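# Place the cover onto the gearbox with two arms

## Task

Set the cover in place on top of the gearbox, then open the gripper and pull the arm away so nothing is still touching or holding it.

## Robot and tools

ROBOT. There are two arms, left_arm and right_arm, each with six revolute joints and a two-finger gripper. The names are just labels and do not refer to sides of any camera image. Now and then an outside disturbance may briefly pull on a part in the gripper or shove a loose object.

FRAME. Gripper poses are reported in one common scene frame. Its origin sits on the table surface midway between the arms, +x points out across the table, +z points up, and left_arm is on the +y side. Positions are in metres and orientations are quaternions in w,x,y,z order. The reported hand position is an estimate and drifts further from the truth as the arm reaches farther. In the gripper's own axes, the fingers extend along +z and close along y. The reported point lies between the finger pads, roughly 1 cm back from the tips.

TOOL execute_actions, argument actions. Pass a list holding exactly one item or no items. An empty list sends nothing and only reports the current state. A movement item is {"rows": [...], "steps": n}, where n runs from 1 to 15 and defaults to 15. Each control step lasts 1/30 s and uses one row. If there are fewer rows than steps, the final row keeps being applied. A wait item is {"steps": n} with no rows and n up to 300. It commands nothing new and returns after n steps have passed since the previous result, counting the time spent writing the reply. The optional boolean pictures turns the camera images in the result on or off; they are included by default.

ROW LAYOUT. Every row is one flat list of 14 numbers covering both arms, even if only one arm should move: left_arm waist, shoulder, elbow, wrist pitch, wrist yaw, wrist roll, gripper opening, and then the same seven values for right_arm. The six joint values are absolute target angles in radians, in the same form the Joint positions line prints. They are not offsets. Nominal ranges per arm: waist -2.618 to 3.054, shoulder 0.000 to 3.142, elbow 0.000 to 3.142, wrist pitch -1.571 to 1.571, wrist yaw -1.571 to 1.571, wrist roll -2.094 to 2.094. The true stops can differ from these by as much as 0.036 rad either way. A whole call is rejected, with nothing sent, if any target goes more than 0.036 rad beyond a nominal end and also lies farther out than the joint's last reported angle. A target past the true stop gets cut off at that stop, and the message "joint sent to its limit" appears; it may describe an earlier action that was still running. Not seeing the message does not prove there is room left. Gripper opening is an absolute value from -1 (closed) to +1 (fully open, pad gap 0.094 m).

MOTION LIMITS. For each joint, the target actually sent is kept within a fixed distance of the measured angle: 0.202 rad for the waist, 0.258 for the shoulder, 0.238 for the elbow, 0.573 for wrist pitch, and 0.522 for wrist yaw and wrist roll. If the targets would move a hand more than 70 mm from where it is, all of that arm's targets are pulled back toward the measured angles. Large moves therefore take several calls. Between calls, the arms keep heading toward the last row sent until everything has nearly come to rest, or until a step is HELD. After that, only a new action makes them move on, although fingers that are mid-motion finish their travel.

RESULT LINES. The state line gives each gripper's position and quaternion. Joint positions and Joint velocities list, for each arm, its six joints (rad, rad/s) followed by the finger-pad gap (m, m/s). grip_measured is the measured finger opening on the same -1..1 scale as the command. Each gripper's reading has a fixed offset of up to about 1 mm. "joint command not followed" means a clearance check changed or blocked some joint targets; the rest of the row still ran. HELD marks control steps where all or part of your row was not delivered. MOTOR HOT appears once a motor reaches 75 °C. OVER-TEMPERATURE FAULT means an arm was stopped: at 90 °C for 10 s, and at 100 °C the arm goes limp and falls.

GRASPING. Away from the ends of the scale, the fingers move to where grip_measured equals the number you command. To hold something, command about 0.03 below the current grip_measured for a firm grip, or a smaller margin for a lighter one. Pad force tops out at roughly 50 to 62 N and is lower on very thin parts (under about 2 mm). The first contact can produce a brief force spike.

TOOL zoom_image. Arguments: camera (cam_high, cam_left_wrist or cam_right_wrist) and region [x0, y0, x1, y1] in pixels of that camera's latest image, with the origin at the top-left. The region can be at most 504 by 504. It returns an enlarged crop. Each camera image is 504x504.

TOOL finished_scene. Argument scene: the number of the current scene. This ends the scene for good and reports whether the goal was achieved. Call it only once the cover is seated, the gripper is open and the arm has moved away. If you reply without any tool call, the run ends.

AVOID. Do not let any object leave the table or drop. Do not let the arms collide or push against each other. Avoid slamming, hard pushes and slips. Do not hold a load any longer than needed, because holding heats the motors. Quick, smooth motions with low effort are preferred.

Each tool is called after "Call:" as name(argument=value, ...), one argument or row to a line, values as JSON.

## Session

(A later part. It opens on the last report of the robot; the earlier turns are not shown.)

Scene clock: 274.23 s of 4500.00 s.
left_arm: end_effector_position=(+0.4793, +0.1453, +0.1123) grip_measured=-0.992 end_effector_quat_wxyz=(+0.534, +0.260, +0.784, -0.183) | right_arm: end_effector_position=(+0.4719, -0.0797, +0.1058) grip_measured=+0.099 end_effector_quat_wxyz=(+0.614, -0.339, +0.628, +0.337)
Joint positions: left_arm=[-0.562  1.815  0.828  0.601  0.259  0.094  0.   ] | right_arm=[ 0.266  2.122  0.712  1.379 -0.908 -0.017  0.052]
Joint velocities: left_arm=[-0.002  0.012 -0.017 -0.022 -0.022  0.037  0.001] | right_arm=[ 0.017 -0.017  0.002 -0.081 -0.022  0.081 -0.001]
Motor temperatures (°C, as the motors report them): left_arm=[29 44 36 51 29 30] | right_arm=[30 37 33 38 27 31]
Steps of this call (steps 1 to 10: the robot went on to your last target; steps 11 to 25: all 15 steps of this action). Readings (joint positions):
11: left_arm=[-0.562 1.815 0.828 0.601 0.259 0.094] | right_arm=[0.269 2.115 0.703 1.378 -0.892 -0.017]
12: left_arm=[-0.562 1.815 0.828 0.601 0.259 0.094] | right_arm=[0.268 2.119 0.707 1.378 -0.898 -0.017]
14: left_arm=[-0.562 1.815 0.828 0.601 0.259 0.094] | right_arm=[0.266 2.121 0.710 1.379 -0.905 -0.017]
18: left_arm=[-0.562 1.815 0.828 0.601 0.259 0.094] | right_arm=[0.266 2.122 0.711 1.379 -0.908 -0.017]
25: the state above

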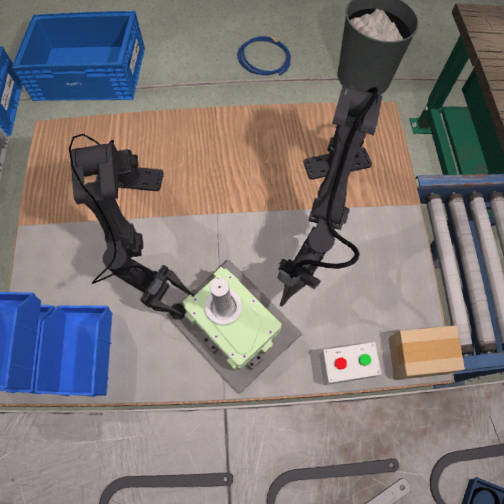

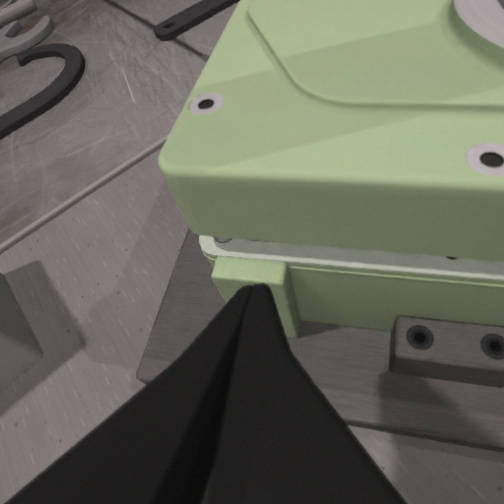

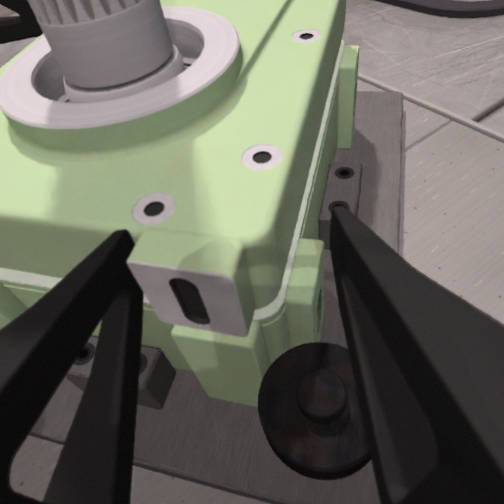

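Call:
execute_actions(
  actions=[
    {"rows":[[-0.57,1.75,0.92,0.55,0.27,0.1,-1,0.285,2.10,0.67,1.39,-0.885,-0.02,0.1],[-0.57,1.75,0.95,0.5,0.27,0.1,-1,0.285,2.10,0.67,1.39,-0.885,-0.02,0.1],[-0.58,1.76,1.0,0.45,0.26,0.1,-1,0.285,2.10,0.67,1.39,-0.885,-0.02,0.1],[-0.6,1.77,1.05,0.42,0.24,0.1,-1,0.285,2.10,0.67,1.39,-0.885,-0.02,0.1],[-0.62,1.78,1.1,0.39,0.22,0.1,-1,0.285,2.10,0.67,1.39,-0.885,-0.02,0.1],[-0.64,1.8,1.14,0.36,0.2,0.1,-1,0.285,2.10,0.67,1.39,-0.885,-0.02,0.1],[-0.66,1.82,1.15,0.33,0.18,0.09,-1,0.285,2.10,0.67,1.39,-0.885,-0.02,0.1],[-0.68,1.84,1.15,0.31,0.15,0.08,-1,0.285,2.10,0.67,1.39,-0.885,-0.02,0.1],[-0.69,1.86,1.15,0.30,0.15,0.08,-1,0.285,2.10,0.67,1.39,-0.885,-0.02,0.1],[-0.69,1.88,1.15,0.30,0.15,0.08,-1,0.285,2.10,0.67,1.39,-0.885,-0.02,0.1]]},
  ],
  pictures=false,
)

Call:
execute_actions(
  actions=[
    {"rows":[[-0.69,1.89,1.14,0.29,0.15,0.08,-1,0.285,2.10,0.67,1.39,-0.885,-0.02,0.1],[-0.69,1.90,1.14,0.28,0.15,0.08,-1,0.285,2.10,0.67,1.39,-0.885,-0.02,0.1],[-0.69,1.91,1.13,0.26,0.15,0.08,-1,0.285,2.10,0.67,1.39,-0.885,-0.02,0.1],[-0.69,1.92,1.13,0.24,0.15,0.08,-1,0.285,2.10,0.67,1.39,-0.885,-0.02,0.1],[-0.69,1.93,1.12,0.22,0.15,0.08,-1,0.285,2.10,0.67,1.39,-0.885,-0.02,0.1],[-0.69,1.94,1.12,0.19,0.15,0.08,-1,0.285,2.10,0.67,1.39,-0.885,-0.02,0.1],[-0.69,1.95,1.12,0.16,0.15,0.08,-1,0.285,2.10,0.67,1.39,-0.885,-0.02,0.1],[-0.69,1.96,1.12,0.12,0.15,0.08,-1,0.285,2.10,0.67,1.39,-0.885,-0.02,0.1]]},
  ],
)

Scene clock: 276.07 s of 4500.00 s.
left_arm: end_effector_position=(+0.5032, +0.0726, +0.1685) grip_measured=-0.992 end_effector_quat_wxyz=(+0.541, +0.288, +0.767, -0.188) | right_arm: end_effector_position=(+0.4666, -0.0765, +0.1000) grip_measured=+0.099 end_effector_quat_wxyz=(+0.608, -0.335, +0.635, +0.338)
Joint positions: left_arm=[-0.696  1.868  1.147  0.366  0.176  0.09   0.   ] | right_arm=[ 0.278  2.122  0.689  1.382 -0.892 -0.017  0.052]
Joint velocities: left_arm=[ 0.007  0.374  0.002 -0.52  -0.227  0.007 -0.   ] | right_arm=[-0.017 -0.017 -0.012 -0.022  0.037 -0.037 -0.   ]
Motor temperatures (°C, as the motors report them): left_arm=[29 44 36 51 29 30] | right_arm=[30 37 33 37 28 31]
Steps of this call (steps 1 to 15: the robot went on to your last target; steps 16 to 40: nothing new was sent; steps 41 to 55: all 15 steps of this action). Readings (joint positions):
41: left_arm=[-0.562 1.811 0.835 0.588 0.260 0.094] | right_arm=[0.268 2.122 0.708 1.381 -0.910 -0.017]
42: left_arm=[-0.562 1.808 0.852 0.561 0.260 0.094] | right_arm=[0.271 2.122 0.703 1.382 -0.906 -0.017]
44: left_arm=[-0.566 1.804 0.921 0.501 0.256 0.095] | right_arm=[0.276 2.122 0.693 1.382 -0.901 -0.017]
48: left_arm=[-0.623 1.807 1.102 0.426 0.211 0.094] | right_arm=[0.278 2.122 0.689 1.382 -0.895 -0.017]
55: the state above

Scene clock: 276.57 s of 4500.00 s.
left_arm: end_effector_position=(+0.4980, +0.0789, +0.1206) grip_measured=-0.992 end_effector_quat_wxyz=(+0.484, +0.290, +0.807, -0.173) | right_arm: end_effector_position=(+0.4669, -0.0766, +0.1000) grip_measured=+0.099 end_effector_quat_wxyz=(+0.608, -0.334, +0.636, +0.338)
Joint positions: left_arm=[-0.695  1.92   1.145  0.277  0.16   0.088  0.   ] | right_arm=[ 0.278  2.122  0.689  1.382 -0.89  -0.017  0.052]
Joint velocities: left_arm=[-0.007 -0.002 -0.012 -0.007  0.037 -0.022  0.   ] | right_arm=[-0.007 -0.022 -0.017  0.007 -0.007  0.022  0.001]
Motor temperatures (°C, as the motors report them): left_arm=[29 44 36 51 29 30] | right_arm=[30 37 33 37 28 31]
Steps of this call (steps 1 to 15: all 15 steps of this action). Readings (joint positions):
1: left_arm=[-0.695 1.881 1.147 0.350 0.171 0.089] | right_arm=[0.278 2.122 0.689 1.382 -0.891 -0.017]
2: left_arm=[-0.695 1.891 1.147 0.336 0.168 0.089] | right_arm=[0.278 2.122 0.689 1.382 -0.891 -0.017]
4: left_arm=[-0.695 1.908 1.147 0.308 0.163 0.089] | right_arm=[0.278 2.122 0.689 1.382 -0.890 -0.017]
8: left_arm=[-0.695 1.918 1.145 0.278 0.161 0.088] | right_arm=[0.278 2.122 0.689 1.382 -0.890 -0.017]
15: the state above

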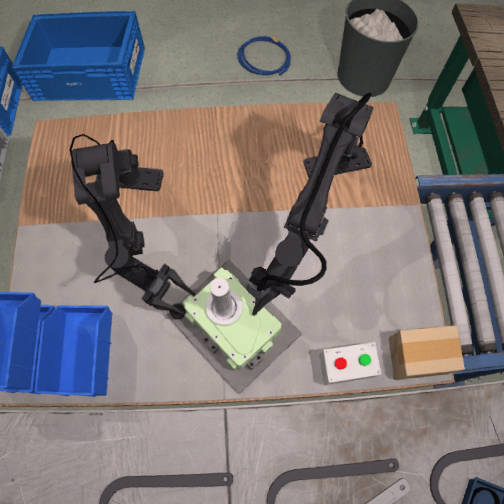

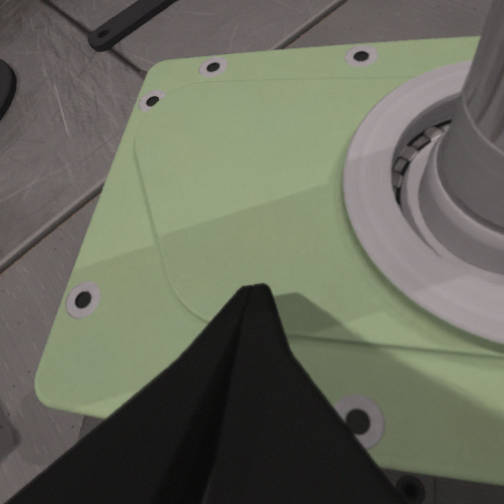

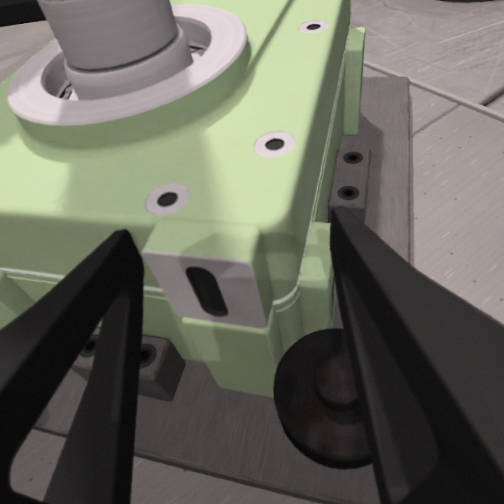

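It dropped. Inspect from the side.

Call:
execute_actions(
  actions=[
    {"rows":[[-0.69,1.85,1.08,0.35,0.15,0.08,-1,0.27,2.08,0.64,1.40,-0.87,-0.02,0.1],[-0.69,1.8,1.0,0.4,0.15,0.08,-1,0.26,2.06,0.61,1.41,-0.86,-0.02,0.1],[-0.68,1.76,0.94,0.45,0.16,0.08,-1,0.25,2.04,0.57,1.42,-0.85,-0.02,0.1],[-0.67,1.73,0.88,0.5,0.17,0.08,-1,0.24,2.02,0.53,1.43,-0.84,-0.02,0.1],[-0.66,1.72,0.82,0.55,0.18,0.08,-1,0.23,2.0,0.5,1.43,-0.83,-0.02,0.1],[-0.66,1.72,0.76,0.62,0.18,0.08,-1,0.23,2.0,0.5,1.43,-0.83,-0.02,0.1],[-0.66,1.72,0.72,0.68,0.18,0.08,-1,0.23,2.0,0.5,1.43,-0.83,-0.02,0.1]]},
  ],
)

Scene clock: 277.80 s of 4500.00 s.
left_arm: end_effector_position=(+0.4402, +0.1243, +0.1099) grip_measured=-0.992 end_effector_quat_wxyz=(+0.529, +0.276, +0.783, -0.176) | right_arm: end_effector_position=(+0.4406, -0.1031, +0.0955) grip_measured=+0.099 end_effector_quat_wxyz=(+0.606, -0.298, +0.667, +0.314)
Joint positions: left_arm=[-0.668  1.73   0.722  0.613  0.168  0.088  0.   ] | right_arm=[ 0.234  2.027  0.516  1.41  -0.838 -0.017  0.052]
Joint velocities: left_arm=[-0.002  0.002 -0.012  0.374 -0.037  0.037  0.   ] | right_arm=[ 0.002 -0.007 -0.012 -0.022  0.022 -0.007 -0.001]
Motor temperatures (°C, as the motors report them): left_arm=[29 44 36 51 29 30] | right_arm=[30 37 33 38 27 31]
Steps of this call (steps 1 to 15: the robot went on to your last target; steps 16 to 22: nothing new was sent; steps 23 to 37: all 15 steps of this action). Readings (joint positions):
23: left_arm=[-0.695 1.913 1.139 0.291 0.160 0.088] | right_arm=[0.278 2.120 0.686 1.382 -0.887 -0.017]
24: left_arm=[-0.695 1.896 1.109 0.313 0.158 0.088] | right_arm=[0.277 2.113 0.673 1.383 -0.881 -0.017]
26: left_arm=[-0.693 1.825 1.000 0.366 0.158 0.088] | right_arm=[0.268 2.083 0.619 1.390 -0.869 -0.017]
30: left_arm=[-0.672 1.724 0.783 0.523 0.166 0.088] | right_arm=[0.236 2.028 0.518 1.404 -0.852 -0.017]
37: the state above

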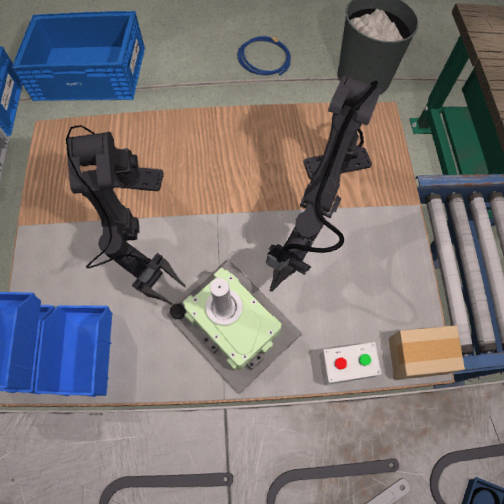

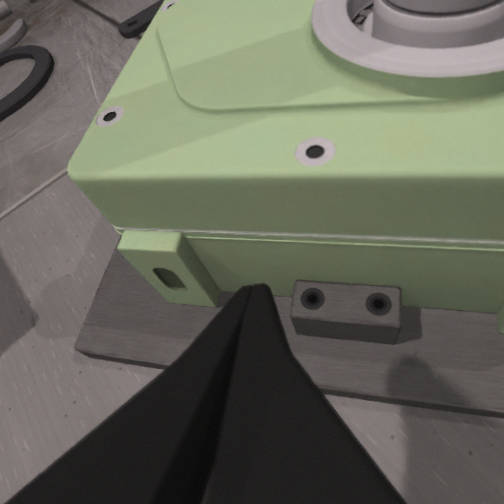

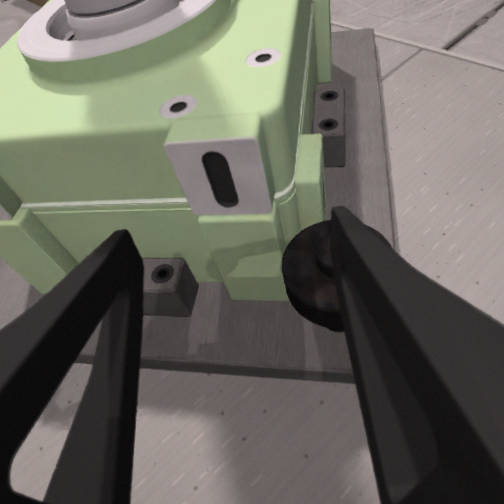

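Call:
execute_actions(
  actions=[
    {"rows":[[-0.6,1.6,0.72,0.6,0.18,0.08,-1,0.23,1.9,0.5,1.33,-0.83,-0.02,-1],[-0.6,1.55,0.72,0.6,0.18,0.08,-1,0.23,1.89,0.5,1.33,-0.83,-0.02,-1],[-0.6,1.5,0.7,0.6,0.18,0.08,-1,0.23,1.89,0.5,1.33,-0.83,-0.02,-1],[-0.6,1.45,0.68,0.6,0.18,0.08,-1,0.23,1.89,0.5,1.33,-0.83,-0.02,-1],[-0.6,1.45,0.68,0.6,0.18,0.08,-1,0.24,1.9,0.56,1.32,-0.84,-0.02,-1],[-0.6,1.45,0.68,0.6,0.18,0.08,-1,0.25,1.92,0.61,1.31,-0.85,-0.02,-1],[-0.6,1.45,0.68,0.6,0.18,0.08,-1,0.26,1.94,0.65,1.30,-0.86,-0.02,-1],[-0.6,1.45,0.68,0.6,0.18,0.08,-1,0.27,1.96,0.69,1.29,-0.87,-0.02,-1],[-0.6,1.45,0.68,0.6,0.18,0.08,-1,0.285,1.98,0.72,1.27,-0.89,-0.02,-1],[-0.6,1.45,0.68,0.6,0.18,0.08,-1,0.295,2.0,0.74,1.26,-0.89,-0.02,-1]]},
  ],
)

Scene clock: 279.90 s of 4500.00 s.
left_arm: end_effector_position=(+0.4365, +0.1579, +0.2239) grip_measured=-0.992 end_effector_quat_wxyz=(+0.636, +0.241, +0.713, -0.171) | right_arm: end_effector_position=(+0.4719, -0.0720, +0.1454) grip_measured=-0.978 end_effector_quat_wxyz=(+0.630, -0.342, +0.615, +0.328)
Joint positions: left_arm=[-0.602  1.446  0.695  0.616  0.176  0.087  0.   ] | right_arm=[ 0.292  1.991  0.715  1.291 -0.874 -0.017  0.001]
Joint velocities: left_arm=[-0.002  0.022  0.002  0.007  0.037  0.022  0.001] | right_arm=[-0.017  0.046 -0.002 -0.242 -0.066 -0.007  0.   ]
Motor temperatures (°C, as the motors report them): left_arm=[29 44 36 51 29 30] | right_arm=[30 37 33 38 27 31]
Steps of this call (steps 1 to 30: the robot went on to your last target; steps 31 to 48: nothing new was sent; steps 49 to 63: all 15 steps of this action). Readings (joint positions):
49: left_arm=[-0.662 1.719 0.722 0.645 0.174 0.088] | right_arm=[0.234 2.015 0.516 1.395 -0.834 -0.017]
50: left_arm=[-0.650 1.692 0.719 0.619 0.176 0.088] | right_arm=[0.234 1.991 0.513 1.370 -0.834 -0.017]
52: left_arm=[-0.619 1.598 0.702 0.590 0.176 0.087] | right_arm=[0.234 1.938 0.512 1.356 -0.833 -0.017]
56: left_arm=[-0.602 1.447 0.695 0.619 0.176 0.087] | right_arm=[0.244 1.928 0.587 1.338 -0.847 -0.017]
63: the state above

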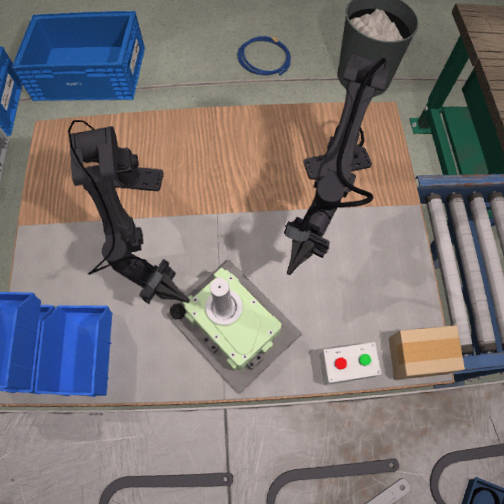

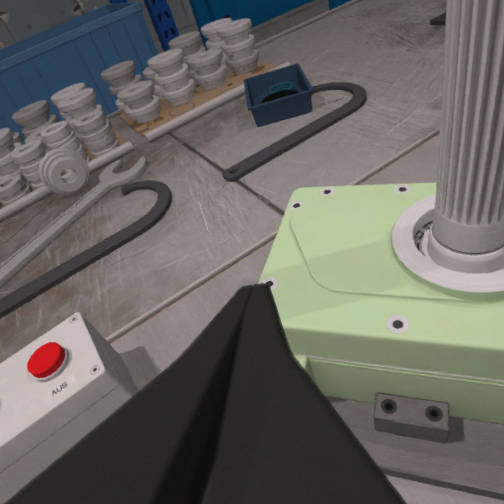

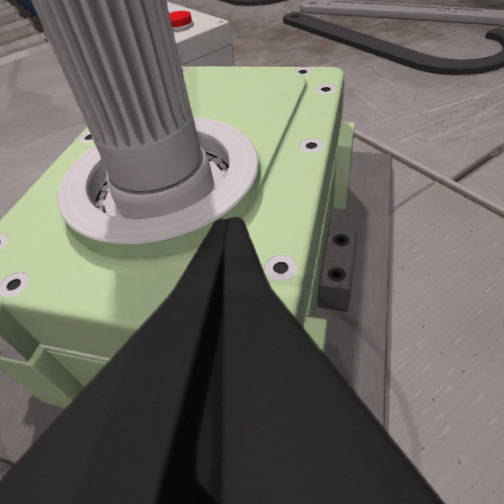

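Call:
execute_actions(
  actions=[
    {"rows":[[-0.6,1.45,0.68,0.6,0.18,0.08,-1,0.31,2.02,0.78,1.22,-0.875,-0.02,-1],[-0.6,1.45,0.68,0.6,0.18,0.08,-1,0.31,2.03,0.78,1.21,-0.875,-0.02,-1],[-0.6,1.45,0.68,0.6,0.18,0.08,-1,0.31,2.04,0.78,1.2,-0.875,-0.02,-1],[-0.6,1.45,0.68,0.6,0.18,0.08,-1,0.31,2.05,0.78,1.19,-0.875,-0.02,-1],[-0.6,1.45,0.68,0.6,0.18,0.08,-1,0.31,2.06,0.78,1.18,-0.875,-0.02,-1],[-0.6,1.45,0.68,0.6,0.18,0.08,-1,0.31,2.07,0.78,1.16,-0.875,-0.02,-1],[-0.6,1.45,0.68,0.6,0.18,0.08,-1,0.31,2.08,0.78,1.14,-0.875,-0.02,-1],[-0.6,1.45,0.68,0.6,0.18,0.08,-1,0.31,2.09,0.78,1.12,-0.875,-0.02,-1],[-0.6,1.45,0.68,0.6,0.18,0.08,-1,0.31,2.09,0.78,1.08,-0.875,-0.02,-1]]},
  ],
)

Scene clock: 281.43 s of 4500.00 s.
left_arm: end_effector_position=(+0.4364, +0.1580, +0.2232) grip_measured=-0.992 end_effector_quat_wxyz=(+0.635, +0.241, +0.714, -0.171) | right_arm: end_effector_position=(+0.4775, -0.0647, +0.1234) grip_measured=-0.978 end_effector_quat_wxyz=(+0.600, -0.341, +0.635, +0.347)
Joint positions: left_arm=[-0.602  1.446  0.695  0.614  0.176  0.087  0.   ] | right_arm=[ 0.302  2.047  0.759  1.226 -0.892 -0.017  0.001]
Joint velocities: left_arm=[ 0.002 -0.027 -0.002  0.081 -0.022  0.007  0.002] | right_arm=[ 0.012  0.012 -0.002 -0.007 -0.051  0.007 -0.001]
Motor temperatures (°C, as the motors report them): left_arm=[29 43 36 51 29 30] | right_arm=[30 37 33 37 27 31]
Steps of this call (steps 1 to 30: the robot went on to your last target; step 31: nothing new was sent; steps 32 to 46: all 15 steps of this action). Readings (joint positions):
32: left_arm=[-0.602 1.446 0.695 0.614 0.176 0.087] | right_arm=[0.293 1.997 0.719 1.267 -0.884 -0.017]
33: left_arm=[-0.602 1.446 0.695 0.614 0.176 0.087] | right_arm=[0.295 2.003 0.729 1.259 -0.883 -0.017]
35: left_arm=[-0.602 1.446 0.695 0.614 0.176 0.087] | right_arm=[0.300 2.020 0.747 1.246 -0.881 -0.017]
39: left_arm=[-0.602 1.446 0.695 0.614 0.176 0.087] | right_arm=[0.303 2.047 0.755 1.234 -0.886 -0.017]
46: the state above

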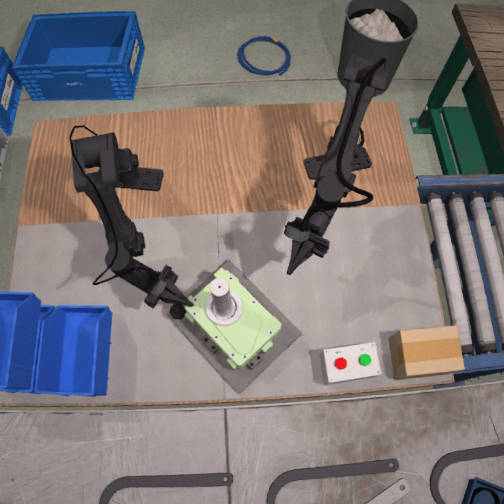

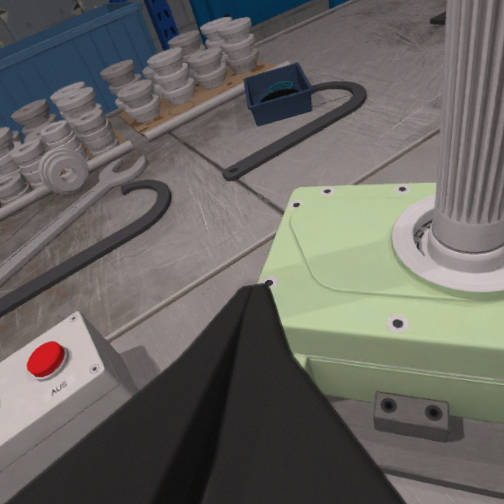

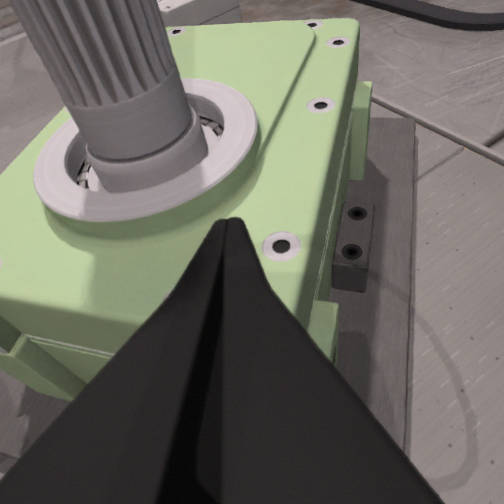

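Call:
execute_actions(
  actions=[
    {"rows":[[-0.55,1.35,0.64,0.6,0.18,0.08,-1,0.29,1.95,0.72,1.25,-0.875,-0.02,-1],[-0.5,1.3,0.62,0.6,0.18,0.08,-1,0.27,1.88,0.66,1.25,-0.85,-0.02,-1],[-0.45,1.25,0.6,0.6,0.18,0.08,-1,0.25,1.8,0.61,1.2,-0.8,-0.02,-1],[-0.45,1.25,0.6,0.6,0.18,0.08,-1,0.22,1.7,0.56,1.15,-0.75,-0.02,-1],[-0.45,1.25,0.6,0.6,0.18,0.08,-1,0.18,1.6,0.52,1.1,-0.7,-0.02,-1],[-0.45,1.25,0.6,0.6,0.18,0.08,-1,0.12,1.5,0.5,1.05,-0.6,-0.02,-1]]},
  ],
)

Call:
finished_scene(
  scene=1,
)

Scene clock: 282.67 s of 4500.00 s.
left_arm: end_effector_position=(+0.4299, +0.2305, +0.2605) grip_measured=-0.992 end_effector_quat_wxyz=(+0.682, +0.183, +0.697, -0.122) | right_arm: end_effector_position=(+0.4556, -0.1789, +0.2380) grip_measured=-0.978 end_effector_quat_wxyz=(+0.718, -0.216, +0.638, +0.177)
Joint positions: left_arm=[-0.449  1.256  0.612  0.605  0.175  0.086  0.   ] | right_arm=[ 0.114  1.493  0.521  1.087 -0.628 -0.017  0.001]
Joint velocities: left_arm=[ 0.007  0.012  0.007 -0.066 -0.051  0.051  0.   ] | right_arm=[-0.007  0.002  0.002 -0.125  0.095 -0.007 -0.001]
Motor temperatures (°C, as the motors report them): left_arm=[29 43 36 51 29 30] | right_arm=[30 37 33 37 27 31]
Steps of this call (steps 1 to 15: the robot went on to your last target; steps 16 to 22: nothing new was sent; steps 23 to 37: all 15 steps of this action). Readings (joint positions):
23: left_arm=[-0.598 1.439 0.689 0.614 0.178 0.087] | right_arm=[0.300 2.037 0.756 1.228 -0.891 -0.017]
24: left_arm=[-0.582 1.415 0.672 0.609 0.183 0.087] | right_arm=[0.298 2.014 0.738 1.223 -0.882 -0.017]
26: left_arm=[-0.512 1.335 0.626 0.595 0.187 0.087] | right_arm=[0.277 1.903 0.657 1.195 -0.849 -0.017]
30: left_arm=[-0.449 1.258 0.612 0.605 0.174 0.086] | right_arm=[0.146 1.590 0.523 1.114 -0.725 -0.017]
37: the state above

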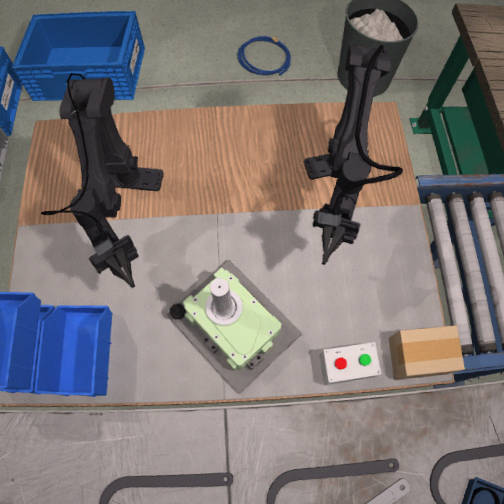

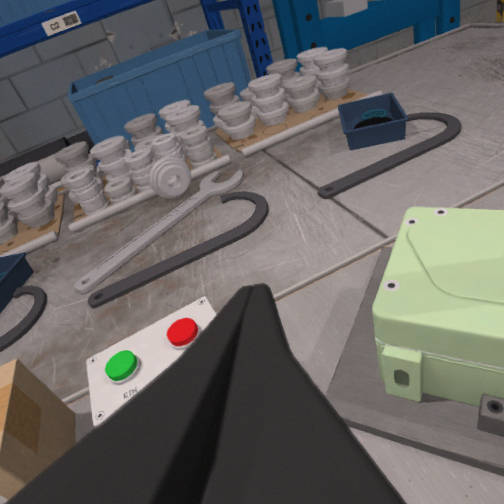

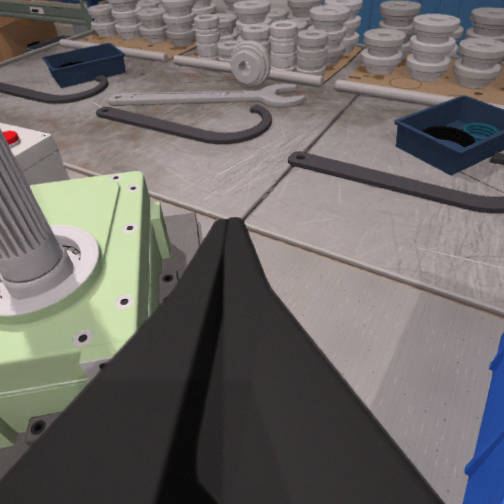

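The scene is finished: the task was done.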